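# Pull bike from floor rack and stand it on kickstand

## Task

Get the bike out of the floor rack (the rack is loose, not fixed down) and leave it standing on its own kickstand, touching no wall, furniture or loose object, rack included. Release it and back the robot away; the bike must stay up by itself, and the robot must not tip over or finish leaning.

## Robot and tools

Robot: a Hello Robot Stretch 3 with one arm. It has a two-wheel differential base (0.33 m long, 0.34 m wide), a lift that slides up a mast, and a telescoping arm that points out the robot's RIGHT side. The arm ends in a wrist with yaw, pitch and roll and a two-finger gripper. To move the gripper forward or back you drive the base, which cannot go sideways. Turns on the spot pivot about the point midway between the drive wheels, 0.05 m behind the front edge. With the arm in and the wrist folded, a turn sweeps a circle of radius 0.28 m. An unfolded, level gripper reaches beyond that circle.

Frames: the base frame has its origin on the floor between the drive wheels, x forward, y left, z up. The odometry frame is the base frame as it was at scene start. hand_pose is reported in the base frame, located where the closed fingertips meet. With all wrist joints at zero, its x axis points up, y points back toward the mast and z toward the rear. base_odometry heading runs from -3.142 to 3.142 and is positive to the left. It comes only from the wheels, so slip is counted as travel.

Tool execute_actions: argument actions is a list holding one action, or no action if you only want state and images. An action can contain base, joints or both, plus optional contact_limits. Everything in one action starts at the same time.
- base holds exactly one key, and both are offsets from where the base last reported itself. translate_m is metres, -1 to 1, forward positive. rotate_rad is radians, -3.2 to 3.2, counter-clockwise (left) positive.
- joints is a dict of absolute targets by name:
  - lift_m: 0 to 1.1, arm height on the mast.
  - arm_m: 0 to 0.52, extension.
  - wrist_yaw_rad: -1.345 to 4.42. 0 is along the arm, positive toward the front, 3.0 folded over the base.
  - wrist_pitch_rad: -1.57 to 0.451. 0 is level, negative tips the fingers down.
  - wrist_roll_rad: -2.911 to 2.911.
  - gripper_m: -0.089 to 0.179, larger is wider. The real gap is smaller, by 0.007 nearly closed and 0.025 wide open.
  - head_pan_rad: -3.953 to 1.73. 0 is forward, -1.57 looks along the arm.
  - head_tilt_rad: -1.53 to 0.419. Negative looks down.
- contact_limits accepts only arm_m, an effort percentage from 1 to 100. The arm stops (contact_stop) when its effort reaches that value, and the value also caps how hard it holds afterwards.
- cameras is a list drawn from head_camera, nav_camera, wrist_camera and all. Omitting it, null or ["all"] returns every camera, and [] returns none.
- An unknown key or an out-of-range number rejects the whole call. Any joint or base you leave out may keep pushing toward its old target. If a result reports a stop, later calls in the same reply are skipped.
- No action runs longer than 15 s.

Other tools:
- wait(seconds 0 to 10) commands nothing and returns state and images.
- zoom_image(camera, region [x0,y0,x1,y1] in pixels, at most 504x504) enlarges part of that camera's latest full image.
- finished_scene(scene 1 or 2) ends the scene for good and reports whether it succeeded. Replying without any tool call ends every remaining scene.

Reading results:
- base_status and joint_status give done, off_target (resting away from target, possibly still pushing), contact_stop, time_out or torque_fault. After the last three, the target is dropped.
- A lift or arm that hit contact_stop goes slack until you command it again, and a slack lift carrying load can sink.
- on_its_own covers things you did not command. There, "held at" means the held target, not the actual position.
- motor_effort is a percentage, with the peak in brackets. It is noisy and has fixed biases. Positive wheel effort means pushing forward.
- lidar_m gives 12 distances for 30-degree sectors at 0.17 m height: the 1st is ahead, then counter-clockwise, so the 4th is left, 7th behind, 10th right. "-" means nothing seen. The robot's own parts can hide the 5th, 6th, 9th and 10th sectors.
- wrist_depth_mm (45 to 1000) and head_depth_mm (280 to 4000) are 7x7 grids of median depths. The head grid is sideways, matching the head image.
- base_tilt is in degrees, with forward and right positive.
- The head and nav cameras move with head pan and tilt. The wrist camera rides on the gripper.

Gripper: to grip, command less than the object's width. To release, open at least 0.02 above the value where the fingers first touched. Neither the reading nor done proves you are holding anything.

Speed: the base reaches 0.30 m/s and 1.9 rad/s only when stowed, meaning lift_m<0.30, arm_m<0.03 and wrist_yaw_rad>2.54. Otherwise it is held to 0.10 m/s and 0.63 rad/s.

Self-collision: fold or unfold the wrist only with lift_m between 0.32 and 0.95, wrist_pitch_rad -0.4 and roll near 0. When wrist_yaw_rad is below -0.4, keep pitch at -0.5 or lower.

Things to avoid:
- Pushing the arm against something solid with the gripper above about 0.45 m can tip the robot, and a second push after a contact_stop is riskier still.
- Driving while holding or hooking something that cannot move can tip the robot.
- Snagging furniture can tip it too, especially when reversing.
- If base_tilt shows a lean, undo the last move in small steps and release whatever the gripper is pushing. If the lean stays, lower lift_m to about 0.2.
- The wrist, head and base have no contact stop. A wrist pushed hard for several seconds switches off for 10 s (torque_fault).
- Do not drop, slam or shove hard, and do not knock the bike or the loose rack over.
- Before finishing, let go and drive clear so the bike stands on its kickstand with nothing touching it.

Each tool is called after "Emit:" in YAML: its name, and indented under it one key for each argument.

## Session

Emit:
execute_actions:
  actions:
    - {"joints":{"head_tilt_rad":-0.4}}
  cameras: ["nav_camera","wrist_camera"]

Scene clock: 0.80 s.
base_odometry: x=+0.000 y=+0.000 heading=+0.000 (m, m, rad; odometry frame)
turned_by_wheels: +0.000 (rad since the last result)
turned_by_imu: +0.000 (rad since the last result)
base_tilt: forward=+1.1 right=+1.2 (deg)
lidar_m: 0.85 0.86 1.13 1.52 1.56 2.08 0.98 1.14 2.35 2.22 1.27 0.89
head_depth_mm: 713 765 821 892 973 1075 1189 / 704 754 812 877 958 1054 1167 / 695 745 800 870 942 1033 1145 / 688 736 790 853 929 1019 1123 / 682 727 780 840 912 997 1101 / 672 719 772 829 899 983 1083 / 665 710 762 820 885 966 1069
base_status: not commanded
joint_positions: lift_m=+0.428 arm_m=-0.002 wrist_yaw_rad=+3.011 wrist_pitch_rad=-0.393 wrist_roll_rad=+0.001 gripper_m=+0.037 head_pan_rad=-0.002 head_tilt_rad=-0.395
joint_status: all done
motor_effort: left_wheel=+0(0) right_wheel=-1(0) lift_m=+23(22) arm_m=-1(1) wrist_yaw_rad=+0(0) wrist_pitch_rad=+4(4) wrist_roll_rad=+0(1) gripper_m=+0(0) head_pan_rad=+1(0) head_tilt_rad=-2(29) (%)
hand_pose: x=+0.0085 y=+0.0826 z=+0.4464 quat_wxyz=(+0.183, +0.701, +0.092, +0.683) (m; base frame)
wrist_depth_mm: - - - - - - 873 / - - - - - - 884 / - - - - - - 888 / - - - - - - 890 / 881 870 927 884 912 874 854 / 728 716 - 723 - 717 726 / 608 623 - 621 603 624 629
pictures: nav_camera (sideways: a quarter turn counterclockwise sets it upright), wrist_camera
camera_calibration (this result's frames):
nav_camera: T_world_to_cam=[[0.388253, -0.0334609, 0.920945, -1.15919], [0.0302181, -0.998341, -0.0490124, 0.109441], [0.921057, 0.0468584, -0.386598, 0.449397], [0, 0, 0, 1]] pos_world=[0.0328328, 0.0494133, 1.24665]
wrist_camera: T_world_to_cam=[[0.993843, -0.110477, -0.00844315, 0.0110425], [-0.0621106, -0.492396, -0.868153, 0.468234], [0.0917532, 0.863332, -0.496226, 0.307365], [0, 0, 0, 1]] pos_world=[-0.0100939, -0.0335812, 0.559114]
Images, in order (width x height): nav_camera 672x504, wrist_camera 644x364.

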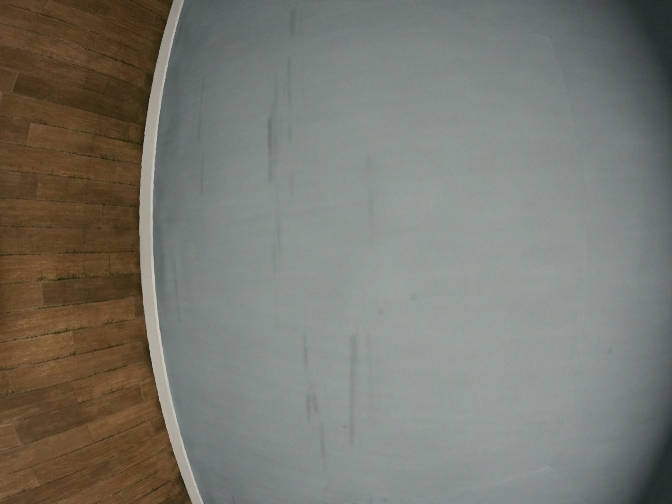

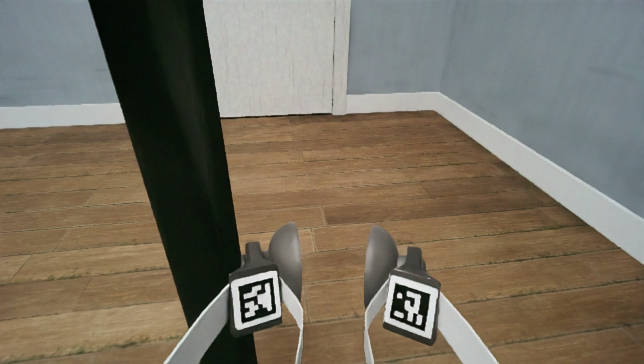

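Emit:
execute_actions:
  actions:
    - {"joints":{"head_tilt_rad":-0.75,"head_pan_rad":-3.3,"lift_m":0.27}}
  cameras: ["nav_camera","head_camera"]

Scene clock: 6.13 s.
base_odometry: x=+0.000 y=+0.000 heading=+0.000 (m, m, rad; odometry frame)
turned_by_wheels: +0.000 (rad since the last result)
turned_by_imu: -0.001 (rad since the last result)
base_tilt: forward=+1.2 right=+1.2 (deg)
lidar_m: 0.84 0.86 1.14 1.52 1.55 2.08 0.98 1.14 2.35 2.22 1.28 0.89
head_depth_mm: 2376 2518 2480 1950 1569 1323 1135 / 2869 3107 2547 1947 1571 1325 1137 / 3462 3557 2546 1944 1579 1329 1163 / 3460 3679 2582 1950 1575 1325 1163 / 3333 3579 2576 1955 1590 1327 1140 / 3270 3501 2563 1958 1510 1334 1143 / 3161 3491 2588 1899 1513 1328 1149
base_status: not commanded
joint_positions: lift_m=+0.270 arm_m=-0.002 wrist_yaw_rad=+3.011 wrist_pitch_rad=-0.394 wrist_roll_rad=+0.001 gripper_m=+0.037 head_pan_rad=-3.293 head_tilt_rad=-0.741
joint_status: all done
motor_effort: left_wheel=+1(0) right_wheel=-1(1) lift_m=+19(19) arm_m=-1(1) wrist_yaw_rad=+0(1) wrist_pitch_rad=+4(4) wrist_roll_rad=-1(0) gripper_m=+1(1) head_pan_rad=-4(49) head_tilt_rad=-5(28) (%)
hand_pose: x=+0.0084 y=+0.0825 z=+0.2884 quat_wxyz=(+0.184, +0.701, +0.093, +0.683) (m; base frame)
wrist_depth_mm: - - - - - - 877 / - - - - - - 898 / - - - - - - 885 / 776 773 798 805 802 804 817 / 608 624 646 629 652 633 637 / 515 517 - 522 - 523 528 / 456 - - - 436 447 447
pictures: head_camera (sideways: a quarter turn clockwise sets it upright), nav_camera (sideways: a quarter turn counterclockwise sets it upright)
camera_calibration (this result's frames):
head_camera: T_world_to_cam=[[0.645421, -0.147234, -0.749503, 0.997914], [-0.206161, -0.978408, 0.0146697, -0.0184155], [-0.735479, 0.14505, -0.661839, 0.820234], [0, 0, 0, 1]] pos_world=[-0.0446056, 0.00993458, 1.29107]
nav_camera: T_world_to_cam=[[-0.664966, 0.134415, 0.734679, -0.909895], [0.136937, 0.988939, -0.0569903, 0.119152], [-0.734213, 0.0627084, -0.676017, 0.836045], [0, 0, 0, 1]] pos_world=[-0.00753031, -0.0479575, 1.24045]
Images, in order (width x height): head_camera 896x504, nav_camera 672x504.

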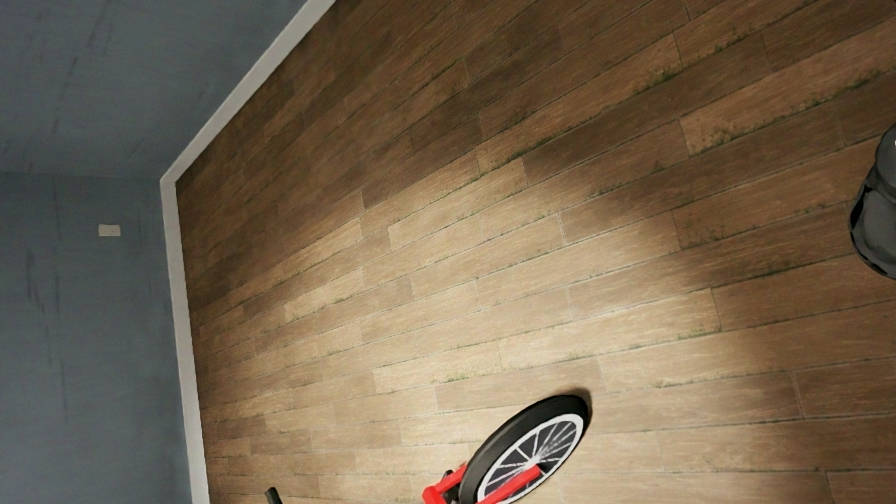

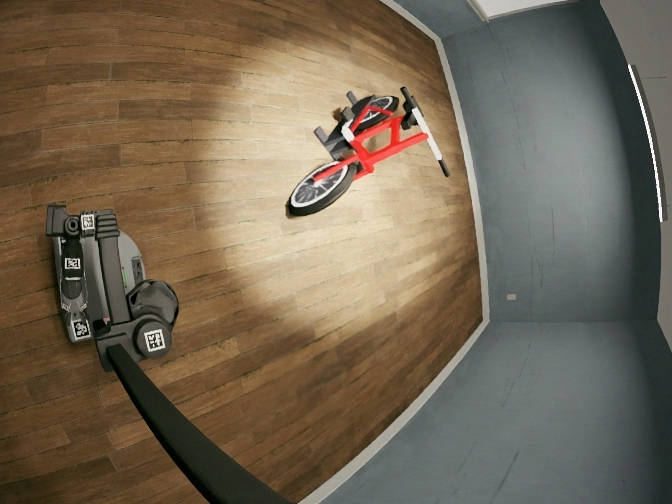

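Emit:
execute_actions:
  actions:
    - {"joints":{"head_tilt_rad":-0.65,"head_pan_rad":-2.75}}
  cameras: ["head_camera"]

Scene clock: 10.83 s.
base_odometry: x=+0.000 y=+0.000 heading=+0.000 (m, m, rad; odometry frame)
turned_by_wheels: +0.000 (rad since the last result)
turned_by_imu: -0.001 (rad since the last result)
base_tilt: forward=+1.1 right=+1.2 (deg)
lidar_m: 0.85 0.86 1.13 1.52 1.56 2.07 0.98 1.14 2.35 2.23 1.27 0.89
head_depth_mm: 3154 3519 3022 2144 1691 1383 1171 / 3248 3610 3025 2160 1689 1388 1171 / 3361 3655 3007 2162 1538 1388 1174 / 3429 3803 2887 1770 1653 1393 1183 / 3503 3928 3046 2017 1707 1397 1182 / 3620 - 3089 2184 1713 1396 1184 / 3381 3555 3080 2207 1713 1405 1186
base_status: not commanded
joint_positions: lift_m=+0.270 arm_m=-0.002 wrist_yaw_rad=+3.011 wrist_pitch_rad=-0.394 wrist_roll_rad=+0.001 gripper_m=+0.037 head_pan_rad=-2.757 head_tilt_rad=-0.656
joint_status: all done
motor_effort: left_wheel=+1(1) right_wheel=-1(0) lift_m=+18(19) arm_m=-1(1) wrist_yaw_rad=+0(0) wrist_pitch_rad=+4(4) wrist_roll_rad=-1(1) gripper_m=+0(1) head_pan_rad=+4(38) head_tilt_rad=+4(15) (%)
hand_pose: x=+0.0084 y=+0.0825 z=+0.2884 quat_wxyz=(+0.184, +0.701, +0.093, +0.683) (m; base frame)
wrist_depth_mm: - - - - - - 868 / - - - - - - 878 / - - - - - - 886 / 791 788 793 786 791 807 806 / 620 617 651 630 660 630 636 / 520 520 - 523 - 529 533 / 454 - - - 432 448 451
pictures: head_camera (sideways: a quarter turn clockwise sets it upright)
camera_calibration (this result's frames):
head_camera: T_world_to_cam=[[0.569069, 0.178018, -0.802789, 1.06784], [0.323331, -0.946087, 0.019404, -0.0278108], [-0.756054, -0.270609, -0.595948, 0.734646], [0, 0, 0, 1]] pos_world=[-0.0432497, -0.0176041, 1.2956]
Images, in order (width x height): head_camera 896x504.

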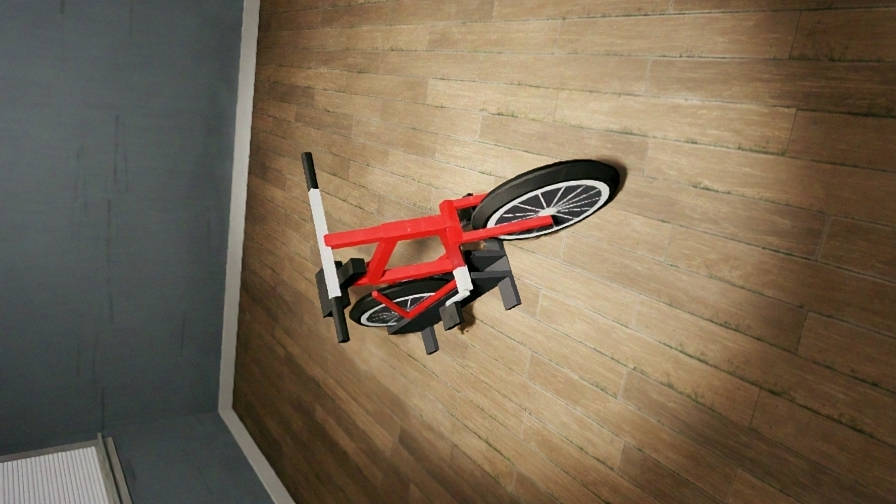

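Emit:
execute_actions:
  actions:
    - {"base":{"rotate_rad":2.377}}
  cameras: []

Emit:
execute_actions:
  actions:
    - {"base":{"translate_m":1.0}}
  cameras: []

Emit:
execute_actions:
  actions:
    - {"base":{"rotate_rad":-1.66},"joints":{"head_pan_rad":-2.4,"head_tilt_rad":-0.8}}
  cameras: []

Emit:
execute_actions:
  actions:
    - {"base":{"translate_m":-0.8}}
  cameras: ["nav_camera"]

Scene clock: 26.17 s.
base_odometry: x=+0.000 y=+0.000 heading=+2.377 (m, m, rad; odometry frame)
turned_by_wheels: +2.377 (rad since the last result)
turned_by_imu: +2.376 (rad since the last result)
base_tilt: forward=+1.2 right=+1.2 (deg)
lidar_m: 1.75 2.92 0.98 2.63 2.23 1.81 1.00 0.85 0.85 0.96 1.53 1.52
head_depth_mm: 932 1065 1237 1477 1635 1386 1171 / 876 994 1142 1338 1579 1380 1176 / 827 928 1055 1226 1460 1393 1174 / 780 870 989 1134 1333 1391 1182 / 741 821 924 1048 1215 1359 1181 / 702 778 866 981 1123 1298 1183 / 672 736 820 915 1044 1210 1185
base_status: done
joint_positions: lift_m=+0.270 arm_m=-0.002 wrist_yaw_rad=+3.011 wrist_pitch_rad=-0.394 wrist_roll_rad=+0.001 gripper_m=+0.037 head_pan_rad=-2.757 head_tilt_rad=-0.655
joint_status: not commanded
motor_effort: left_wheel=-1(4) right_wheel=+1(8) lift_m=+19(19) arm_m=-1(1) wrist_yaw_rad=+0(0) wrist_pitch_rad=+4(4) wrist_roll_rad=-1(1) gripper_m=-1(0) head_pan_rad=+4(4) head_tilt_rad=+3(3) (%)
hand_pose: x=+0.0084 y=+0.0825 z=+0.2884 quat_wxyz=(+0.184, +0.701, +0.093, +0.683) (m; base frame)
wrist_depth_mm: - - - - - 983 - / - - - - - - - / - - - - - - - / 784 788 800 790 809 811 806 / 625 624 655 637 657 631 646 / 512 511 - 519 - 524 528 / 454 - - - 433 447 451
pictures: none
No camera images: the call's "cameras" was empty. Leave "cameras" out to get every camera's image.

Scene clock: 31.20 s.
base_odometry: x=-0.722 y=+0.692 heading=+2.377 (m, m, rad; odometry frame)
turned_by_wheels: +0.000 (rad since the last result)
turned_by_imu: +0.001 (rad since the last result)
base_tilt: forward=+1.2 right=+1.1 (deg)
lidar_m: 0.92 1.54 3.22 1.52 1.11 2.95 1.81 1.53 1.52 0.93 0.79 0.81
head_depth_mm: 1714 1959 2293 2146 1693 1380 1169 / 1614 1833 2103 2159 1698 1382 1176 / 1517 1712 1932 2088 1705 1396 1177 / 1437 1616 1813 2010 1708 1399 1185 / 1363 1522 1704 1928 1713 1405 1180 / 1298 1436 1605 1798 1714 1397 1185 / 1232 1360 1515 1686 1720 1401 1190
base_status: done
joint_positions: lift_m=+0.270 arm_m=-0.002 wrist_yaw_rad=+3.011 wrist_pitch_rad=-0.394 wrist_roll_rad=+0.001 gripper_m=+0.037 head_pan_rad=-2.757 head_tilt_rad=-0.654
joint_status: not commanded
motor_effort: left_wheel=-1(5) right_wheel=+1(8) lift_m=+19(19) arm_m=-1(1) wrist_yaw_rad=+0(1) wrist_pitch_rad=+4(4) wrist_roll_rad=+0(1) gripper_m=-1(0) head_pan_rad=+5(4) head_tilt_rad=+3(4) (%)
hand_pose: x=+0.0084 y=+0.0825 z=+0.2884 quat_wxyz=(+0.184, +0.701, +0.093, +0.683) (m; base frame)
wrist_depth_mm: - - - - - - - / - - - - - - - / - - - - - - - / 776 786 796 789 799 806 819 / 617 620 650 630 650 635 640 / 513 515 - 523 - 526 525 / 453 - - - 429 443 449
pictures: none
No camera images: the call's "cameras" was empty. Leave "cameras" out to get every camera's image.

Scene clock: 33.67 s.
base_odometry: x=-0.722 y=+0.692 heading=+0.717 (m, m, rad; odometry frame)
turned_by_wheels: -1.660 (rad since the last result)
turned_by_imu: -1.660 (rad since the last result)
base_tilt: forward=+1.1 right=+1.1 (deg)
lidar_m: 0.99 0.79 0.81 0.88 1.34 3.23 1.86 0.87 2.96 1.93 1.54 1.52
head_depth_mm: 2827 3053 1696 1783 1517 1285 1115 / 2746 2992 2175 1684 1520 1290 1123 / 2663 2918 2351 1793 1481 1292 1123 / 2580 2897 2355 1849 1525 1296 1121 / 2559 2831 2366 1866 1526 1293 1126 / 2446 2795 2350 1858 1521 1297 1125 / 2430 2714 2378 1855 1534 1299 1125
base_status: done
joint_positions: lift_m=+0.270 arm_m=-0.002 wrist_yaw_rad=+3.011 wrist_pitch_rad=-0.394 wrist_roll_rad=+0.001 gripper_m=+0.037 head_pan_rad=-2.407 head_tilt_rad=-0.790
joint_status: all done
motor_effort: left_wheel=+2(9) right_wheel=-2(6) lift_m=+19(19) arm_m=-2(2) wrist_yaw_rad=-1(0) wrist_pitch_rad=+4(4) wrist_roll_rad=+0(1) gripper_m=+0(1) head_pan_rad=+4(30) head_tilt_rad=-5(23) (%)
hand_pose: x=+0.0084 y=+0.0825 z=+0.2884 quat_wxyz=(+0.184, +0.701, +0.093, +0.683) (m; base frame)
wrist_depth_mm: - - - 918 803 693 627 / - - - - 840 722 647 / - - - 992 901 772 679 / 779 774 785 781 793 779 701 / 615 622 659 620 669 637 646 / 511 515 - 522 - 520 524 / 450 - - - 432 447 447
pictures: none
No camera images: the call's "cameras" was empty. Leave "cameras" out to get every camera's image.

Scene clock: 38.13 s.
base_odometry: x=-1.325 y=+0.167 heading=+0.717 (m, m, rad; odometry frame)
turned_by_wheels: +0.000 (rad since the last result)
turned_by_imu: -0.002 (rad since the last result)
base_tilt: forward=+1.2 right=+1.1 (deg)
lidar_m: 1.61 1.31 1.30 1.41 2.16 2.60 2.84 0.81 0.46 0.44 2.18 2.16
head_depth_mm: 2331 2655 2330 1832 1509 1290 1117 / 2266 2599 2345 1843 1528 1294 1117 / 2213 2536 2351 1413 1431 1288 1124 / 2170 2460 2362 1090 1179 1238 1123 / 2112 2410 2357 1845 1163 1263 1122 / 2055 2337 2408 1859 1423 939 1084 / 2008 2251 2367 1802 1529 1296 898
base_status: done
joint_positions: lift_m=+0.270 arm_m=-0.002 wrist_yaw_rad=+3.011 wrist_pitch_rad=-0.394 wrist_roll_rad=+0.001 gripper_m=+0.037 head_pan_rad=-2.407 head_tilt_rad=-0.791
joint_status: not commanded
motor_effort: left_wheel=+2(4) right_wheel=-2(8) lift_m=+19(19) arm_m=-2(2) wrist_yaw_rad=+1(0) wrist_pitch_rad=+4(5) wrist_roll_rad=-1(0) gripper_m=+0(0) head_pan_rad=+3(3) head_tilt_rad=-4(4) (%)
hand_pose: x=+0.0084 y=+0.0825 z=+0.2884 quat_wxyz=(+0.184, +0.701, +0.093, +0.683) (m; base frame)
wrist_depth_mm: - - - - - - 989 / - - - - - - - / - - - - - - - / 776 777 781 789 781 809 808 / 613 620 653 625 658 634 639 / 512 516 - 520 - 524 523 / 451 - - - 434 449 449
pictures: nav_camera (sideways: a quarter turn counterclockwise sets it upright)
camera_calibration (this result's frames):
nav_camera: T_world_to_cam=[[-0.55127, -0.454193, 0.699865, -0.865217], [-0.677365, 0.733389, -0.0575976, 0.124906], [-0.487113, -0.505815, -0.711949, 0.881272], [0, 0, 0, 1]] pos_world=[0.0369178, -0.0388192, 1.24015]
Images, in order (width x height): nav_camera 672x504.

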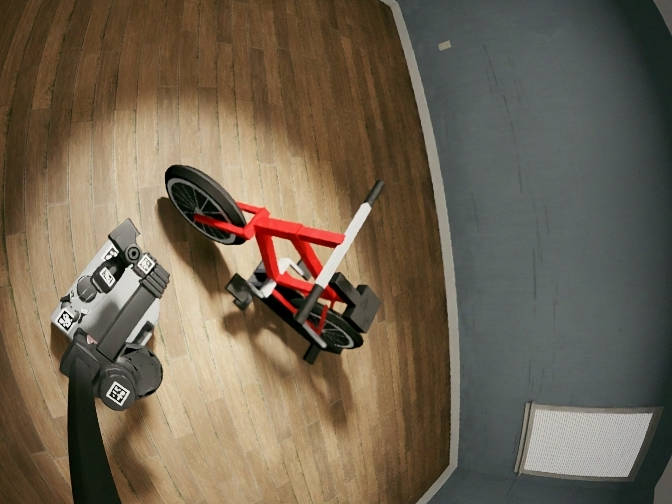

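Emit:
execute_actions:
  actions:
    - {"base":{"translate_m":-0.7}}
  cameras: []

Emit:
execute_actions:
  actions:
    - {"joints":{"lift_m":0.8,"head_pan_rad":-1.57,"head_tilt_rad":-1.0}}
  cameras: []

Emit:
execute_actions:
  actions:
    - {"joints":{"wrist_yaw_rad":0,"gripper_m":0.179,"wrist_pitch_rad":-1.5,"wrist_roll_rad":-1.57,"arm_m":0.3}}
  cameras: ["nav_camera","wrist_camera"]

Scene clock: 51.57 s.
base_odometry: x=-1.852 y=-0.293 heading=+0.717 (m, m, rad; odometry frame)
turned_by_wheels: +0.000 (rad since the last result)
turned_by_imu: -0.003 (rad since the last result)
base_tilt: forward=+1.1 right=+1.1 (deg)
lidar_m: 2.16 1.75 1.73 1.88 2.07 2.05 2.22 2.06 0.49 0.47 0.61 0.64
head_depth_mm: 1892 2222 2338 1838 1510 1284 1117 / 1857 2164 2335 1849 1508 1296 1119 / 1834 2094 2275 1849 1514 1291 1123 / 1771 2027 2247 1859 1524 1290 1124 / 1729 1977 2191 1857 1524 1227 1124 / 1695 1924 2182 1851 1519 1042 1081 / 1656 1870 2122 1865 1527 1294 917
base_status: done
joint_positions: lift_m=+0.270 arm_m=-0.002 wrist_yaw_rad=+3.011 wrist_pitch_rad=-0.394 wrist_roll_rad=+0.001 gripper_m=+0.037 head_pan_rad=-2.407 head_tilt_rad=-0.791
joint_status: not commanded
motor_effort: left_wheel=+2(5) right_wheel=-2(8) lift_m=+19(19) arm_m=-1(2) wrist_yaw_rad=+0(0) wrist_pitch_rad=+4(4) wrist_roll_rad=+0(1) gripper_m=+0(0) head_pan_rad=+4(5) head_tilt_rad=-5(5) (%)
hand_pose: x=+0.0084 y=+0.0825 z=+0.2884 quat_wxyz=(+0.184, +0.701, +0.093, +0.683) (m; base frame)
wrist_depth_mm: - - - - - - - / - - - - - - - / - - - - - - - / 772 775 791 790 798 797 798 / 621 624 657 631 663 634 643 / 517 520 - 517 - 523 526 / 453 - - - 436 445 447
pictures: none
No camera images: the call's "cameras" was empty. Leave "cameras" out to get every camera's image.

Scene clock: 57.23 s.
base_odometry: x=-1.852 y=-0.293 heading=+0.717 (m, m, rad; odometry frame)
turned_by_wheels: +0.000 (rad since the last result)
turned_by_imu: -0.001 (rad since the last result)
base_tilt: forward=+1.2 right=+1.1 (deg)
lidar_m: 2.16 1.74 1.73 1.88 2.06 2.05 2.24 2.05 0.49 0.47 0.62 0.64
head_depth_mm: 1822 2057 1806 1559 - - 1068 / 1935 2123 1808 1553 - 1188 1118 / 2079 2178 1810 1558 - 1192 - / 2213 2178 1825 1555 1020 - - / 2394 2202 1810 1554 834 1190 1082 / 2536 2168 1833 1553 1100 1187 1081 / 2635 2189 1813 1553 1288 1186 1083
base_status: not commanded
joint_positions: lift_m=+0.800 arm_m=-0.002 wrist_yaw_rad=+3.011 wrist_pitch_rad=-0.394 wrist_roll_rad=+0.001 gripper_m=+0.037 head_pan_rad=-1.577 head_tilt_rad=-0.987
joint_status: all done
motor_effort: left_wheel=+1(2) right_wheel=-2(2) lift_m=+26(27) arm_m=-2(2) wrist_yaw_rad=+1(0) wrist_pitch_rad=+4(4) wrist_roll_rad=-1(1) gripper_m=+0(0) head_pan_rad=+4(50) head_tilt_rad=-6(26) (%)
hand_pose: x=+0.0084 y=+0.0824 z=+0.8179 quat_wxyz=(+0.184, +0.701, +0.093, +0.683) (m; base frame)
wrist_depth_mm: - - - - - - - / - - - - - - - / - - - - - - - / - - - - - - - / - - - - - - - / - - - - - - - / - - - - 996 - -
pictures: none
No camera images: the call's "cameras" was empty. Leave "cameras" out to get every camera's image.

Scene clock: 60.67 s.
base_odometry: x=-1.852 y=-0.293 heading=+0.717 (m, m, rad; odometry frame)
turned_by_wheels: +0.000 (rad since the last result)
turned_by_imu: -0.001 (rad since the last result)
base_tilt: forward=+1.2 right=+1.2 (deg)
lidar_m: 2.16 1.75 1.73 1.88 2.07 2.05 2.22 2.06 0.49 0.46 0.62 0.64
head_depth_mm: 1815 2055 1840 1621 - - 1069 / 1952 2124 - 1522 1169 1198 1114 / 2070 2249 1724 1557 1107 1206 - / 2218 2328 - 1521 1106 1205 - / 2417 2192 1867 1205 1100 1205 1084 / 2536 2194 1812 1556 1099 1186 1084 / 2648 2182 1809 1550 1290 1187 1079
base_status: not commanded
joint_positions: lift_m=+0.800 arm_m=+0.300 wrist_yaw_rad=+0.003 wrist_pitch_rad=-1.492 wrist_roll_rad=-1.568 gripper_m=+0.179 head_pan_rad=-1.577 head_tilt_rad=-0.988
joint_status: all done
motor_effort: left_wheel=+2(2) right_wheel=-2(2) lift_m=+26(26) arm_m=+4(4) wrist_yaw_rad=-3(3) wrist_pitch_rad=-2(4) wrist_roll_rad=-2(2) gripper_m=+0(84) head_pan_rad=+3(4) head_tilt_rad=-7(7) (%)
hand_pose: x=-0.0214 y=-0.4410 z=+0.6812 quat_wxyz=(+0.734, +0.679, +0.000, +0.000) (m; base frame)
wrist_depth_mm: 775 773 788 599 813 824 831 / 804 787 813 366 281 843 832 / 808 812 837 285 285 852 861 / - - 840 495 292 874 878 / - - 852 662 888 877 886 / 844 868 884 710 908 898 927 / - 904 902 921 914 921 -
pictures: nav_camera (sideways: a quarter turn counterclockwise sets it upright), wrist_camera
camera_calibration (this result's frames):
nav_camera: T_world_to_cam=[[-0.0379001, -0.836496, 0.546661, -0.668735], [-0.998259, 0.0069481, -0.0585775, 0.128124], [0.0452016, -0.54793, -0.835302, 1.03842], [0, 0, 0, 1]] pos_world=[0.0556179, 0.00869591, 1.24047]
wrist_camera: T_world_to_cam=[[0.000559895, -0.998424, 0.0561105, -0.471915], [-0.992021, 0.00651943, 0.125905, -0.0646064], [-0.126072, -0.0557333, -0.990454, 0.805339], [0, 0, 0, 1]] pos_world=[0.0377042, -0.425866, 0.832265]
Images, in order (width x height): nav_camera 672x504, wrist_camera 644x364.

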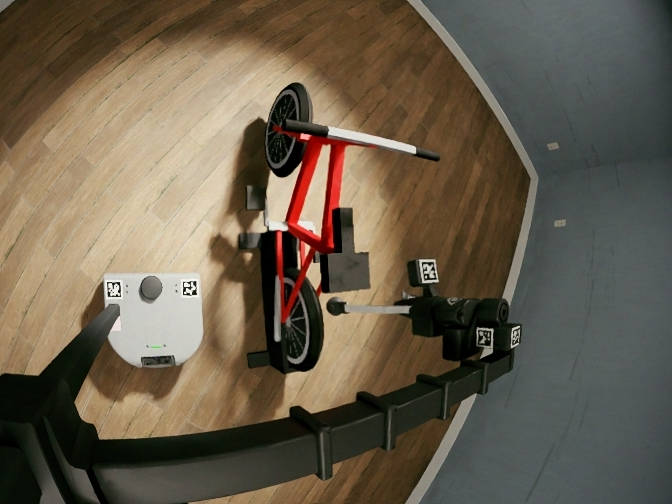

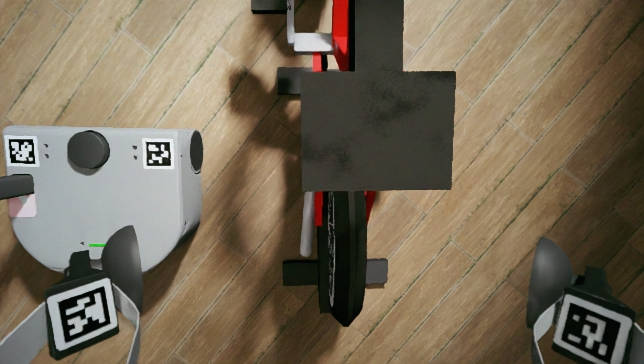

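Emit:
execute_actions:
  actions:
    - {"base":{"translate_m":-0.11},"joints":{"arm_m":0.28,"gripper_m":0.0,"lift_m":0.5}}
  cameras: ["wrist_camera"]

Scene clock: 69.00 s.
base_odometry: x=-1.935 y=-0.366 heading=+0.717 (m, m, rad; odometry frame)
turned_by_wheels: +0.000 (rad since the last result)
turned_by_imu: -0.001 (rad since the last result)
base_tilt: forward=+1.2 right=+1.2 (deg)
lidar_m: 2.26 1.81 1.79 1.95 1.98 1.96 2.13 1.99 0.49 0.47 0.48 0.69
head_depth_mm: 1758 2010 1819 1561 1359 1202 1084 / 1862 2087 1815 1553 1361 1223 - / 2010 2175 1811 1626 1169 1202 - / 2154 2189 1810 1615 1102 1205 - / 2315 2181 1814 1557 1105 1199 1084 / 2457 2200 1820 1548 1101 1205 1081 / 2606 2180 1814 1553 1070 1164 1083
base_status: done
joint_positions: lift_m=+0.500 arm_m=+0.280 wrist_yaw_rad=+0.003 wrist_pitch_rad=-1.492 wrist_roll_rad=-1.568 gripper_m=+0.000 head_pan_rad=-1.577 head_tilt_rad=-0.988
joint_status: all done
motor_effort: left_wheel=+1(2) right_wheel=-2(6) lift_m=+19(24) arm_m=-5(4) wrist_yaw_rad=-3(3) wrist_pitch_rad=-2(3) wrist_roll_rad=-1(1) gripper_m=-2(83) head_pan_rad=+4(4) head_tilt_rad=-6(6) (%)
hand_pose: x=-0.0214 y=-0.4214 z=+0.3816 quat_wxyz=(+0.734, +0.679, +0.000, +0.000) (m; base frame)
wrist_depth_mm: 494 503 504 509 207 521 528 / 508 512 523 517 197 532 539 / 513 524 526 528 192 546 553 / - 529 541 383 193 558 562 / - 549 560 393 194 564 578 / - 558 564 - 182 577 591 / - 571 575 582 209 597 609
pictures: wrist_camera
camera_calibration (this result's frames):
wrist_camera: T_world_to_cam=[[0.000559741, -0.998454, 0.0555819, -0.435441], [-0.992021, 0.00645301, 0.12591, -0.0270488], [-0.126074, -0.0552089, -0.990483, 0.509966], [0, 0, 0, 1]] pos_world=[0.037704, -0.406438, 0.532721]
Images, in order (width x height): wrist_camera 644x364.

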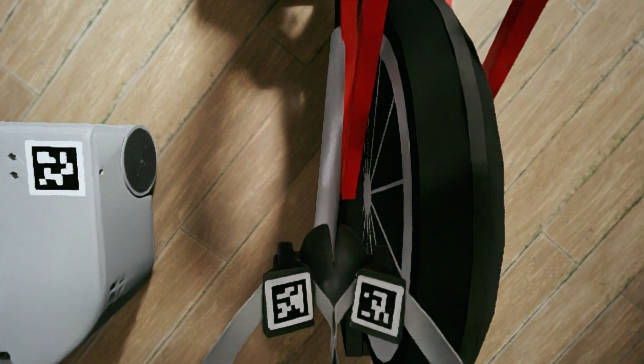

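Emit:
execute_actions:
  actions:
    - {"joints":{"lift_m":0.19}}
  cameras: ["wrist_camera","nav_camera"]

Scene clock: 74.63 s.
base_odometry: x=-1.935 y=-0.366 heading=+0.717 (m, m, rad; odometry frame)
turned_by_wheels: +0.000 (rad since the last result)
turned_by_imu: -0.001 (rad since the last result)
base_tilt: forward=+1.1 right=+1.1 (deg)
lidar_m: 2.26 1.81 1.80 1.95 1.98 1.96 2.13 1.99 0.49 0.47 0.48 0.69
head_depth_mm: 1766 2008 1811 1555 1352 1206 1085 / 1878 2085 1807 1554 1357 1207 1117 / 2008 2165 1802 1550 1285 1229 - / 2158 2189 1810 1559 1180 1207 - / 2312 2173 1807 1565 1103 1204 1087 / 2458 2180 1810 1543 1100 1206 1080 / 2585 2197 1823 1554 1067 1169 1087
base_status: not commanded
joint_positions: lift_m=+0.331 arm_m=+0.280 wrist_yaw_rad=+0.003 wrist_pitch_rad=-1.506 wrist_roll_rad=-1.568 gripper_m=+0.000 head_pan_rad=-1.577 head_tilt_rad=-0.988
joint_status: lift_m contact_stop (moved -0.170 of -0.310)
on_its_own: lift_m is slack since a contact_stop, until your next command for it (your +0.190 is given up)
motor_effort: left_wheel=+1(2) right_wheel=-2(4) lift_m=+21(26) arm_m=-3(5) wrist_yaw_rad=-4(4) wrist_pitch_rad=+1(8) wrist_roll_rad=-2(1) gripper_m=-2(3) head_pan_rad=+4(4) head_tilt_rad=-6(6) (%)
hand_pose: x=-0.0214 y=-0.4176 z=+0.2121 quat_wxyz=(+0.729, +0.684, +0.000, +0.000) (m; base frame)
wrist_depth_mm: 342 343 347 352 158 77 72 / 350 351 354 355 162 92 72 / 356 358 362 364 114 102 72 / - 369 368 369 135 108 72 / - 379 377 309 165 108 73 / - 385 388 - 185 108 73 / - 390 393 374 215 109 73
pictures: nav_camera (sideways: a quarter turn counterclockwise sets it upright), wrist_camera
camera_calibration (this result's frames):
nav_camera: T_world_to_cam=[[-0.0377421, -0.836836, 0.546152, -0.668072], [-0.99826, 0.00679279, -0.058577, 0.128124], [0.0453094, -0.547412, -0.835636, 1.03885], [0, 0, 0, 1]] pos_world=[0.0556165, 0.0087428, 1.24047]
wrist_camera: T_world_to_cam=[[0.000416962, -0.999141, 0.0414369, -0.419502], [-0.992015, 0.00481277, 0.126029, -0.00645412], [-0.126121, -0.0411586, -0.991161, 0.348322], [0, 0, 0, 1]] pos_world=[0.0377029, -0.404774, 0.363439]
Images, in order (width x height): nav_camera 672x504, wrist_camera 644x364.

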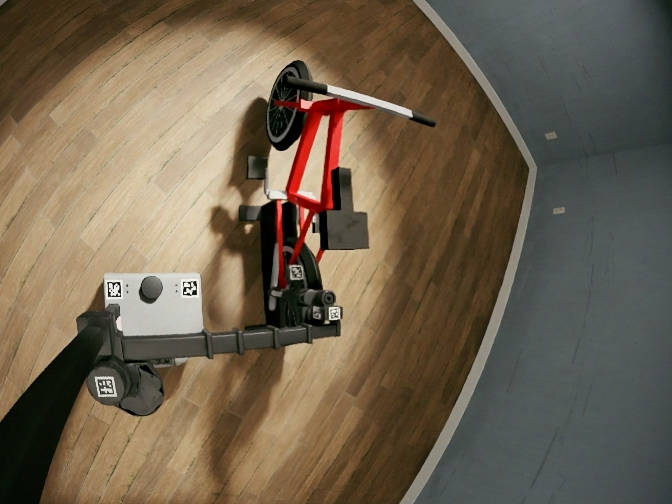

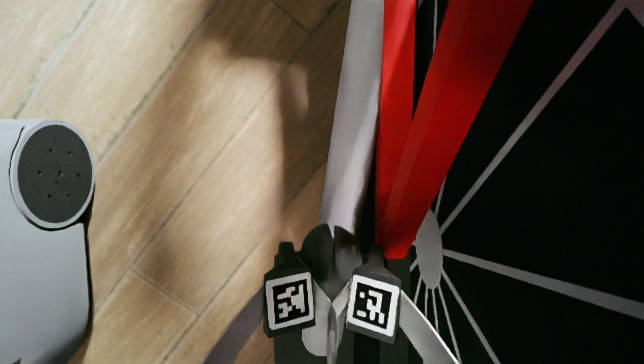

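Hit the frame; shift 2.5 cm inward and retry.

Emit:
execute_actions:
  actions:
    - {"joints":{"lift_m":0.35,"arm_m":0.255}}
  cameras: []

Emit:
execute_actions:
  actions:
    - {"joints":{"lift_m":0.19}}
  cameras: ["wrist_camera"]

Scene clock: 78.70 s.
base_odometry: x=-1.935 y=-0.366 heading=+0.717 (m, m, rad; odometry frame)
turned_by_wheels: +0.000 (rad since the last result)
turned_by_imu: -0.001 (rad since the last result)
base_tilt: forward=+1.2 right=+1.1 (deg)
lidar_m: 2.26 1.81 1.80 1.95 1.98 1.96 2.13 1.99 0.49 0.47 0.48 0.69
head_depth_mm: 1770 2000 1818 1559 1355 1207 1086 / 1862 2098 1815 1559 1363 1205 1116 / 1999 2154 1819 1554 1290 1205 - / 2151 2178 1813 1551 1172 1202 - / 2304 2181 1801 1552 1100 1208 1079 / 2453 2184 1813 1551 1101 1204 1084 / 2601 2177 1810 1549 1069 1163 1083
base_status: not commanded
joint_positions: lift_m=+0.350 arm_m=+0.255 wrist_yaw_rad=+0.003 wrist_pitch_rad=-1.492 wrist_roll_rad=-1.568 gripper_m=+0.000 head_pan_rad=-1.577 head_tilt_rad=-0.988
joint_status: all done
motor_effort: left_wheel=+2(2) right_wheel=-2(3) lift_m=+26(27) arm_m=-5(6) wrist_yaw_rad=-3(3) wrist_pitch_rad=-3(5) wrist_roll_rad=-1(1) gripper_m=-2(2) head_pan_rad=+3(4) head_tilt_rad=-6(6) (%)
hand_pose: x=-0.0214 y=-0.3965 z=+0.2312 quat_wxyz=(+0.734, +0.679, +0.000, +0.000) (m; base frame)
wrist_depth_mm: 359 362 367 366 179 97 91 / 366 367 372 375 183 109 98 / - 374 379 383 185 125 98 / - 382 387 393 187 140 99 / - 391 396 400 193 146 99 / - 401 404 - 223 147 99 / - 408 414 400 250 147 99
pictures: none
No camera images: the call's "cameras" was empty. Leave "cameras" out to get every camera's image.

Scene clock: 81.00 s.
base_odometry: x=-1.935 y=-0.366 heading=+0.717 (m, m, rad; odometry frame)
turned_by_wheels: +0.000 (rad since the last result)
turned_by_imu: +0.000 (rad since the last result)
base_tilt: forward=+1.2 right=+1.1 (deg)
lidar_m: 2.26 1.81 1.79 1.95 1.99 1.96 2.14 1.99 0.49 0.47 0.48 0.69
head_depth_mm: 1773 1999 1814 1550 1358 1204 1082 / 1882 2089 1818 1553 1361 1198 1115 / 1999 2162 1805 1553 1224 1213 - / 2150 2183 1818 1552 1020 1203 - / 2301 2174 1809 1555 1100 1201 1088 / 2460 2168 1813 1551 1098 1203 1080 / 2606 2193 1817 1554 1071 1165 1079
base_status: not commanded
joint_positions: lift_m=+0.190 arm_m=+0.255 wrist_yaw_rad=+0.003 wrist_pitch_rad=-1.505 wrist_roll_rad=-1.568 gripper_m=+0.000 head_pan_rad=-1.577 head_tilt_rad=-0.988
joint_status: all done
motor_effort: left_wheel=+2(2) right_wheel=-2(3) lift_m=+19(23) arm_m=-3(5) wrist_yaw_rad=-3(2) wrist_pitch_rad=+2(4) wrist_roll_rad=-1(2) gripper_m=-2(3) head_pan_rad=+4(5) head_tilt_rad=-6(6) (%)
hand_pose: x=-0.0214 y=-0.3931 z=+0.0717 quat_wxyz=(+0.730, +0.684, +0.000, +0.000) (m; base frame)
wrist_depth_mm: 212 213 214 215 215 118 80 / 217 218 219 222 220 119 80 / 220 221 224 225 225 119 80 / 225 227 227 230 228 119 81 / 230 232 233 234 231 119 85 / 235 237 239 - 205 120 85 / 242 241 246 247 240 121 85
pictures: wrist_camera
camera_calibration (this result's frames):
wrist_camera: T_world_to_cam=[[0.000420364, -0.999069, 0.0431356, -0.389261], [-0.992015, 0.00502347, 0.126016, 0.0112131], [-0.126116, -0.0428442, -0.99109, 0.209459], [0, 0, 0, 1]] pos_world=[0.0377033, -0.37998, 0.222971]
Images, in order (width x height): wrist_camera 644x364.

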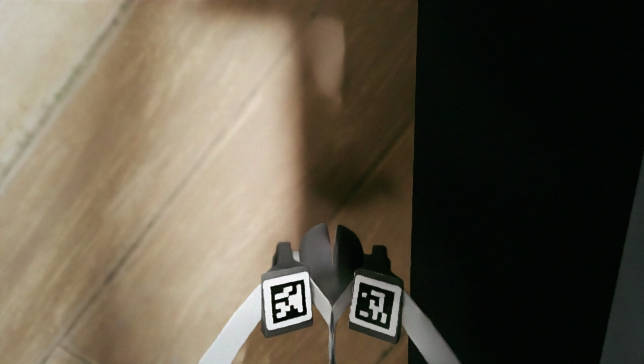

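Check from above.

Emit:
execute_actions:
  actions:
    - {"joints":{"lift_m":0.5}}
  cameras: ["wrist_camera"]

Scene clock: 87.43 s.
base_odometry: x=-1.935 y=-0.366 heading=+0.717 (m, m, rad; odometry frame)
turned_by_wheels: +0.000 (rad since the last result)
turned_by_imu: -0.001 (rad since the last result)
base_tilt: forward=+1.1 right=+1.2 (deg)
lidar_m: 2.26 1.81 1.80 1.95 1.98 1.96 2.13 1.98 0.49 0.47 0.49 0.69
head_depth_mm: 1761 2005 1824 1554 1357 1208 1081 / 1880 2080 1812 1558 1353 1229 - / 2012 2146 1810 1624 1181 1203 - / 2152 2183 1816 1582 1098 1207 - / 2302 2174 1820 1555 1121 1206 1083 / 2471 2169 1812 882 1159 1204 1083 / 2601 2183 1811 1553 1088 1186 1080
base_status: not commanded
joint_positions: lift_m=+0.500 arm_m=+0.255 wrist_yaw_rad=+0.003 wrist_pitch_rad=-1.500 wrist_roll_rad=-1.568 gripper_m=+0.000 head_pan_rad=-1.577 head_tilt_rad=-0.988
joint_status: all done
motor_effort: left_wheel=+1(1) right_wheel=-2(2) lift_m=+26(27) arm_m=-3(3) wrist_yaw_rad=-3(2) wrist_pitch_rad=+0(2) wrist_roll_rad=-1(1) gripper_m=-3(3) head_pan_rad=+5(4) head_tilt_rad=-6(6) (%)
hand_pose: x=-0.0214 y=-0.3943 z=+0.3812 quat_wxyz=(+0.731, +0.682, +0.000, +0.000) (m; base frame)
wrist_depth_mm: 497 501 514 515 240 216 520 / 505 514 519 518 239 187 530 / 518 521 529 528 267 178 546 / - - 547 546 300 175 561 / - - 549 550 302 175 571 / - 562 561 - 270 179 583 / - 572 578 583 309 188 602
pictures: wrist_camera
camera_calibration (this result's frames):
wrist_camera: T_world_to_cam=[[0.000416197, -0.99886, 0.0477276, -0.405461], [-0.992017, 0.00560623, 0.12598, -0.0275378], [-0.126104, -0.047399, -0.990884, 0.51429], [0, 0, 0, 1]] pos_world=[0.0377047, -0.380468, 0.532423]
Images, in order (width x height): wrist_camera 644x364.

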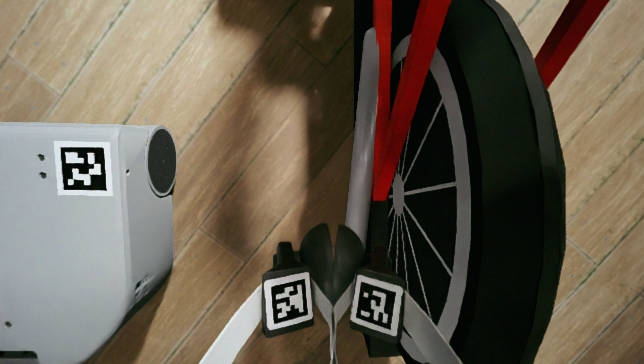

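Emit:
execute_actions:
  actions:
    - {"base":{"translate_m":-0.045},"joints":{"lift_m":0.36,"arm_m":0.278}}
  cameras: ["wrist_camera"]

Emit:
execute_actions:
  actions:
    - {"joints":{"lift_m":0.19}}
  cameras: ["wrist_camera"]

Emit:
execute_actions:
  actions:
    - {"base":{"translate_m":0.15}}
  cameras: []

Emit:
execute_actions:
  actions:
    - {"joints":{"lift_m":0.5,"arm_m":0.2}}
  cameras: ["wrist_camera","nav_camera"]

Scene clock: 97.83 s.
base_odometry: x=-1.969 y=-0.395 heading=+0.717 (m, m, rad; odometry frame)
turned_by_wheels: +0.000 (rad since the last result)
turned_by_imu: -0.001 (rad since the last result)
base_tilt: forward=+1.2 right=+1.1 (deg)
lidar_m: 2.29 1.84 1.82 1.99 1.95 1.92 2.10 1.96 0.50 0.47 0.49 0.73
head_depth_mm: 1742 1988 1818 1547 1361 1204 1083 / 1853 2068 1819 1556 1357 1203 1120 / 1970 2153 1811 1553 1348 1208 - / 2108 2167 1817 1558 1188 1201 - / 2297 2193 1813 1552 1103 1206 1081 / 2466 2158 1807 1490 1108 1208 1082 / 2571 2197 1803 1551 1088 1203 1085
base_status: done
joint_positions: lift_m=+0.360 arm_m=+0.278 wrist_yaw_rad=+0.003 wrist_pitch_rad=-1.500 wrist_roll_rad=-1.568 gripper_m=+0.000 head_pan_rad=-1.577 head_tilt_rad=-0.988
joint_status: all done
motor_effort: left_wheel=+1(4) right_wheel=-2(5) lift_m=+19(23) arm_m=+4(4) wrist_yaw_rad=-3(2) wrist_pitch_rad=+0(0) wrist_roll_rad=-1(2) gripper_m=-3(2) head_pan_rad=+5(5) head_tilt_rad=-6(6) (%)
hand_pose: x=-0.0214 y=-0.4169 z=+0.2416 quat_wxyz=(+0.732, +0.682, +0.000, +0.000) (m; base frame)
wrist_depth_mm: 369 373 379 382 164 120 82 / 377 379 383 382 164 120 83 / 381 386 391 393 181 121 83 / - 394 398 398 201 122 83 / - 402 408 405 228 122 83 / - 414 416 - 204 122 83 / - 423 427 429 235 123 84
pictures: wrist_camera
camera_calibration (this result's frames):
wrist_camera: T_world_to_cam=[[0.000403602, -0.998836, 0.0482261, -0.421532], [-0.992017, 0.00568155, 0.125976, -0.00979617], [-0.126103, -0.047892, -0.99086, 0.374717], [0, 0, 0, 1]] pos_world=[0.0377051, -0.40304, 0.392855]
Images, in order (width x height): wrist_camera 644x364.

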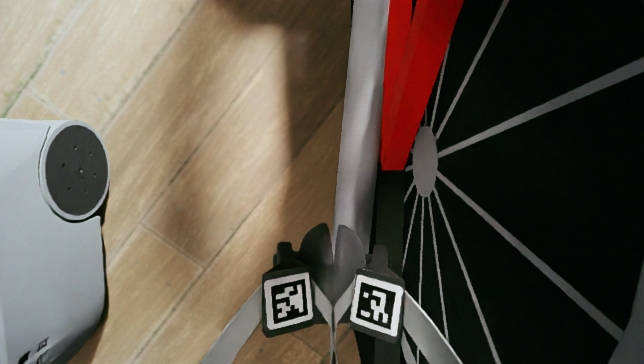

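Scene clock: 99.63 s.
base_odometry: x=-1.969 y=-0.395 heading=+0.717 (m, m, rad; odometry frame)
turned_by_wheels: +0.000 (rad since the last result)
turned_by_imu: +0.000 (rad since the last result)
base_tilt: forward=+1.2 right=+1.2 (deg)
lidar_m: 2.29 1.85 1.82 1.99 1.95 1.92 2.10 1.95 0.49 0.47 0.48 0.73
head_depth_mm: 1737 1995 1805 1552 1363 1205 1082 / 1849 2069 1817 1559 1356 1202 1116 / 1979 2152 1808 1552 1355 1210 - / 2121 2186 1820 1555 1183 1207 - / 2291 2163 1807 1541 1105 1197 1081 / 2476 2190 1820 1552 1102 1203 1085 / 2551 2179 1805 1558 1083 1207 1081
base_status: not commanded
joint_positions: lift_m=+0.334 arm_m=+0.278 wrist_yaw_rad=+0.003 wrist_pitch_rad=-1.514 wrist_roll_rad=-1.568 gripper_m=+0.000 head_pan_rad=-1.577 head_tilt_rad=-0.988
joint_status: lift_m contact_stop (moved -0.027 of -0.170)
on_its_own: lift_m is slack since a contact_stop, until your next command for it (your +0.190 is given up)
motor_effort: left_wheel=+1(2) right_wheel=-1(4) lift_m=+21(26) arm_m=+3(4) wrist_yaw_rad=-2(2) wrist_pitch_rad=+4(6) wrist_roll_rad=-2(2) gripper_m=-2(2) head_pan_rad=+4(4) head_tilt_rad=-6(6) (%)
hand_pose: x=-0.0214 y=-0.4133 z=+0.2151 quat_wxyz=(+0.727, +0.687, +0.000, +0.000) (m; base frame)
wrist_depth_mm: 348 349 351 352 160 109 78 / 356 356 360 359 162 117 78 / - 365 367 366 162 117 78 / - 373 372 374 180 117 78 / - 378 384 381 218 118 79 / - 391 390 - 205 118 79 / - 396 401 405 230 118 79
pictures: wrist_camera
camera_calibration (this result's frames):
wrist_camera: T_world_to_cam=[[0.000398899, -0.99942, 0.0340603, -0.413822], [-0.992012, 0.00390092, 0.126082, -0.00724736], [-0.126141, -0.0338385, -0.991435, 0.354568], [0, 0, 0, 1]] pos_world=[0.0377013, -0.401555, 0.36654]
Images, in order (width x height): wrist_camera 644x364.

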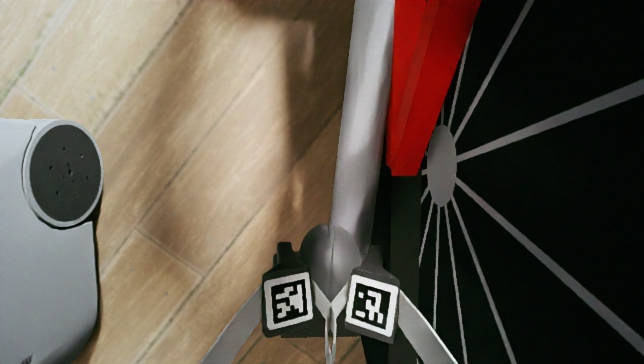

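not run: a stop came earlier in this reply.

not run: a stop came earlier in this reply.

Emit:
execute_actions:
  actions:
    - {"base":{"translate_m":-0.03},"joints":{"lift_m":0.37,"arm_m":0.268}}
  cameras: []

Emit:
execute_actions:
  actions:
    - {"joints":{"lift_m":0.19}}
  cameras: ["wrist_camera"]

Emit:
execute_actions:
  actions:
    - {"base":{"translate_m":0.15}}
  cameras: []

Emit:
execute_actions:
  actions:
    - {"joints":{"lift_m":0.5,"arm_m":0.2}}
  cameras: ["wrist_camera","nav_camera"]

Scene clock: 109.87 s.
base_odometry: x=-1.992 y=-0.415 heading=+0.717 (m, m, rad; odometry frame)
turned_by_wheels: +0.000 (rad since the last result)
turned_by_imu: -0.001 (rad since the last result)
base_tilt: forward=+1.2 right=+1.2 (deg)
lidar_m: 2.31 1.86 1.84 2.00 1.92 1.90 2.07 1.94 1.92 0.47 0.48 0.75
head_depth_mm: 1716 1988 1813 1545 1358 1202 1082 / 1828 2073 1820 1552 1358 1206 1115 / 1963 2124 1815 1554 1357 1210 - / 2091 2169 1807 1555 1184 1209 - / 2274 2164 1807 1556 1087 1207 1084 / 2444 2179 1816 1543 1097 1203 1082 / 2546 2191 1812 1556 1088 1205 1081
base_status: done
joint_positions: lift_m=+0.370 arm_m=+0.268 wrist_yaw_rad=+0.003 wrist_pitch_rad=-1.500 wrist_roll_rad=-1.568 gripper_m=+0.000 head_pan_rad=-1.577 head_tilt_rad=-0.988
joint_status: all done
motor_effort: left_wheel=+1(3) right_wheel=-2(6) lift_m=+26(26) arm_m=-5(4) wrist_yaw_rad=-3(4) wrist_pitch_rad=+0(1) wrist_roll_rad=-1(1) gripper_m=-2(2) head_pan_rad=+4(5) head_tilt_rad=-6(6) (%)
hand_pose: x=-0.0214 y=-0.4074 z=+0.2512 quat_wxyz=(+0.731, +0.682, +0.000, +0.000) (m; base frame)
wrist_depth_mm: 378 383 387 390 180 128 87 / 385 388 394 398 197 129 87 / 394 398 399 400 208 129 87 / - 406 411 407 223 130 88 / - 415 421 415 253 130 88 / - 422 424 - 224 131 88 / - 430 437 440 270 131 88
pictures: none
No camera images: the call's "cameras" was empty. Leave "cameras" out to get every camera's image.

Scene clock: 112.33 s.
base_odometry: x=-1.992 y=-0.415 heading=+0.717 (m, m, rad; odometry frame)
turned_by_wheels: +0.000 (rad since the last result)
turned_by_imu: -0.001 (rad since the last result)
base_tilt: forward=+1.2 right=+1.1 (deg)
lidar_m: 2.32 1.86 1.83 2.00 1.92 1.90 2.07 1.95 1.92 0.47 0.49 0.76
head_depth_mm: 1721 1975 1812 1551 1360 1210 1081 / 1839 2058 1815 1558 1355 1205 1114 / 1966 2117 1810 1550 1381 1216 - / 2105 2177 1815 1556 1144 1205 - / 2260 2160 1807 1550 1059 1205 1081 / 2449 2186 1807 1555 1105 1205 1084 / 2548 2171 1813 1547 1095 1207 1083
base_status: not commanded
joint_positions: lift_m=+0.190 arm_m=+0.268 wrist_yaw_rad=+0.002 wrist_pitch_rad=-1.500 wrist_roll_rad=-1.568 gripper_m=+0.000 head_pan_rad=-1.577 head_tilt_rad=-0.988
joint_status: all done
motor_effort: left_wheel=+2(2) right_wheel=-2(10) lift_m=+19(21) arm_m=-4(5) wrist_yaw_rad=-3(3) wrist_pitch_rad=+0(1) wrist_roll_rad=-2(2) gripper_m=-2(3) head_pan_rad=+4(4) head_tilt_rad=-6(6) (%)
hand_pose: x=-0.0214 y=-0.4074 z=+0.0716 quat_wxyz=(+0.732, +0.682, +0.000, +0.000) (m; base frame)
wrist_depth_mm: 210 212 215 215 184 109 - / 215 218 218 220 185 113 - / 220 221 223 225 187 114 - / 224 226 228 230 188 119 - / 229 231 233 233 189 - - / 234 236 237 - 168 - - / 239 241 241 226 193 - -
pictures: wrist_camera
camera_calibration (this result's frames):
wrist_camera: T_world_to_cam=[[-0.000345483, -0.998846, 0.048017, -0.403863], [-0.992017, 0.0063974, 0.125941, 0.0118606], [-0.126103, -0.0475902, -0.990875, 0.206852], [0, 0, 0, 1]] pos_world=[0.037711, -0.393629, 0.222863]
Images, in order (width x height): wrist_camera 644x364.

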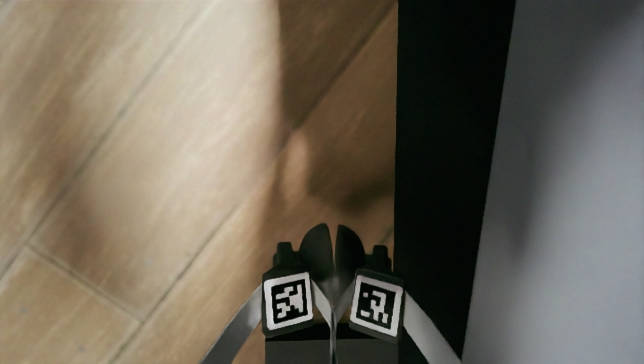

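Scene clock: 115.03 s.
base_odometry: x=-1.879 y=-0.316 heading=+0.717 (m, m, rad; odometry frame)
turned_by_wheels: +0.000 (rad since the last result)
turned_by_imu: -0.001 (rad since the last result)
base_tilt: forward=+1.2 right=+1.2 (deg)
lidar_m: 2.20 1.77 1.75 1.90 2.04 2.02 2.19 2.02 2.01 0.47 0.48 0.75
head_depth_mm: 1802 2047 1815 1561 1352 1207 1080 / 1927 2110 1820 1554 1330 1206 1118 / 2053 2205 1811 1544 1289 1217 - / 2211 2177 1816 1555 1130 1204 - / 2381 2194 1818 1554 1105 1207 1084 / 2509 2176 1818 1546 1099 1206 1081 / 2641 2192 1806 1555 1076 1203 1088
base_status: done
joint_positions: lift_m=+0.190 arm_m=+0.268 wrist_yaw_rad=+0.002 wrist_pitch_rad=-1.500 wrist_roll_rad=-1.567 gripper_m=+0.000 head_pan_rad=-1.577 head_tilt_rad=-0.988
joint_status: not commanded
motor_effort: left_wheel=+1(6) right_wheel=-2(22) lift_m=+19(19) arm_m=-3(4) wrist_yaw_rad=-3(3) wrist_pitch_rad=+0(1) wrist_roll_rad=-3(4) gripper_m=-2(2) head_pan_rad=+4(4) head_tilt_rad=-6(6) (%)
hand_pose: x=-0.0214 y=-0.4072 z=+0.0716 quat_wxyz=(+0.731, +0.682, +0.000, -0.001) (m; base frame)
wrist_depth_mm: 211 213 213 216 169 - - / 215 217 220 221 170 - - / 220 220 223 225 171 - - / 224 226 228 228 173 - - / 229 231 232 234 175 - - / 235 236 237 - 156 - - / 239 242 242 247 242 - -
pictures: none
No camera images: the call's "cameras" was empty. Leave "cameras" out to get every camera's image.

Scene clock: 118.70 s.
base_odometry: x=-1.879 y=-0.316 heading=+0.717 (m, m, rad; odometry frame)
turned_by_wheels: +0.000 (rad since the last result)
turned_by_imu: -0.001 (rad since the last result)
base_tilt: forward=+1.2 right=+1.2 (deg)
lidar_m: 2.20 1.77 1.75 1.90 2.04 2.02 2.20 2.04 2.01 0.47 0.48 0.75
head_depth_mm: 1815 2041 1820 1556 1356 1202 1083 / 1913 2113 1823 1549 1336 1223 - / 2042 2174 1819 1568 1241 1205 - / 2207 2184 1813 1550 1143 1202 - / 2369 2171 1796 1544 1103 1204 1083 / 2523 2184 1823 1555 1097 1207 1077 / 2627 2181 1805 1558 1078 1201 1082
base_status: not commanded
joint_positions: lift_m=+0.500 arm_m=+0.200 wrist_yaw_rad=+0.002 wrist_pitch_rad=-1.499 wrist_roll_rad=-1.568 gripper_m=+0.000 head_pan_rad=-1.577 head_tilt_rad=-0.988
joint_status: all done
motor_effort: left_wheel=+2(1) right_wheel=-2(2) lift_m=+26(27) arm_m=-5(6) wrist_yaw_rad=-3(2) wrist_pitch_rad=+0(1) wrist_roll_rad=-2(2) gripper_m=-2(2) head_pan_rad=+4(5) head_tilt_rad=-6(6) (%)
hand_pose: x=-0.0214 y=-0.3397 z=+0.3812 quat_wxyz=(+0.732, +0.682, +0.000, -0.001) (m; base frame)
wrist_depth_mm: 497 504 508 505 358 235 168 / 506 509 516 529 327 237 168 / 515 523 529 532 358 238 171 / - - 547 547 392 237 174 / - - 547 556 398 239 189 / - - 558 - 406 250 581 / - 575 583 580 467 589 602
pictures: nav_camera (sideways: a quarter turn counterclockwise sets it upright), wrist_camera
camera_calibration (this result's frames):
nav_camera: T_world_to_cam=[[-0.0376561, -0.836974, 0.545945, -0.667804], [-0.99826, 0.00670369, -0.0585768, 0.128123], [0.0453674, -0.547201, -0.835771, 1.03903], [0, 0, 0, 1]] pos_world=[0.0556157, 0.00876308, 1.24048]
wrist_camera: T_world_to_cam=[[-0.000653957, -0.998811, 0.0487526, -0.351329], [-0.992016, 0.00679611, 0.125927, -0.027416], [-0.126109, -0.048281, -0.990841, 0.516557], [0, 0, 0, 1]] pos_world=[0.0377156, -0.325785, 0.532406]
Images, in order (width x height): nav_camera 672x504, wrist_camera 644x364.

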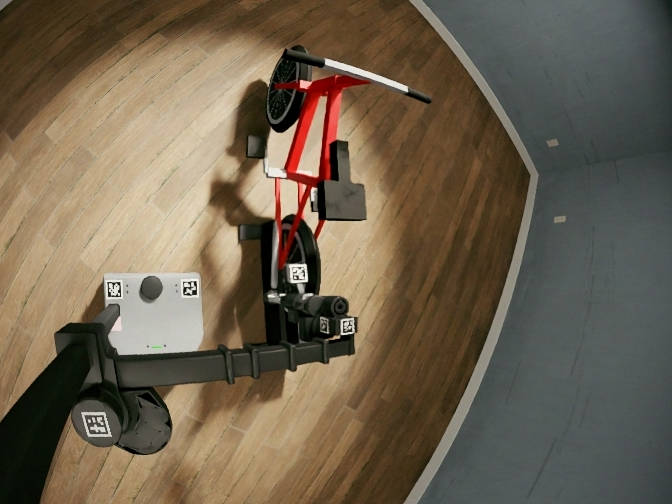

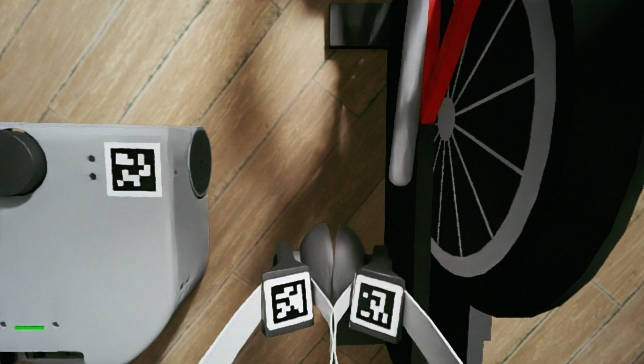

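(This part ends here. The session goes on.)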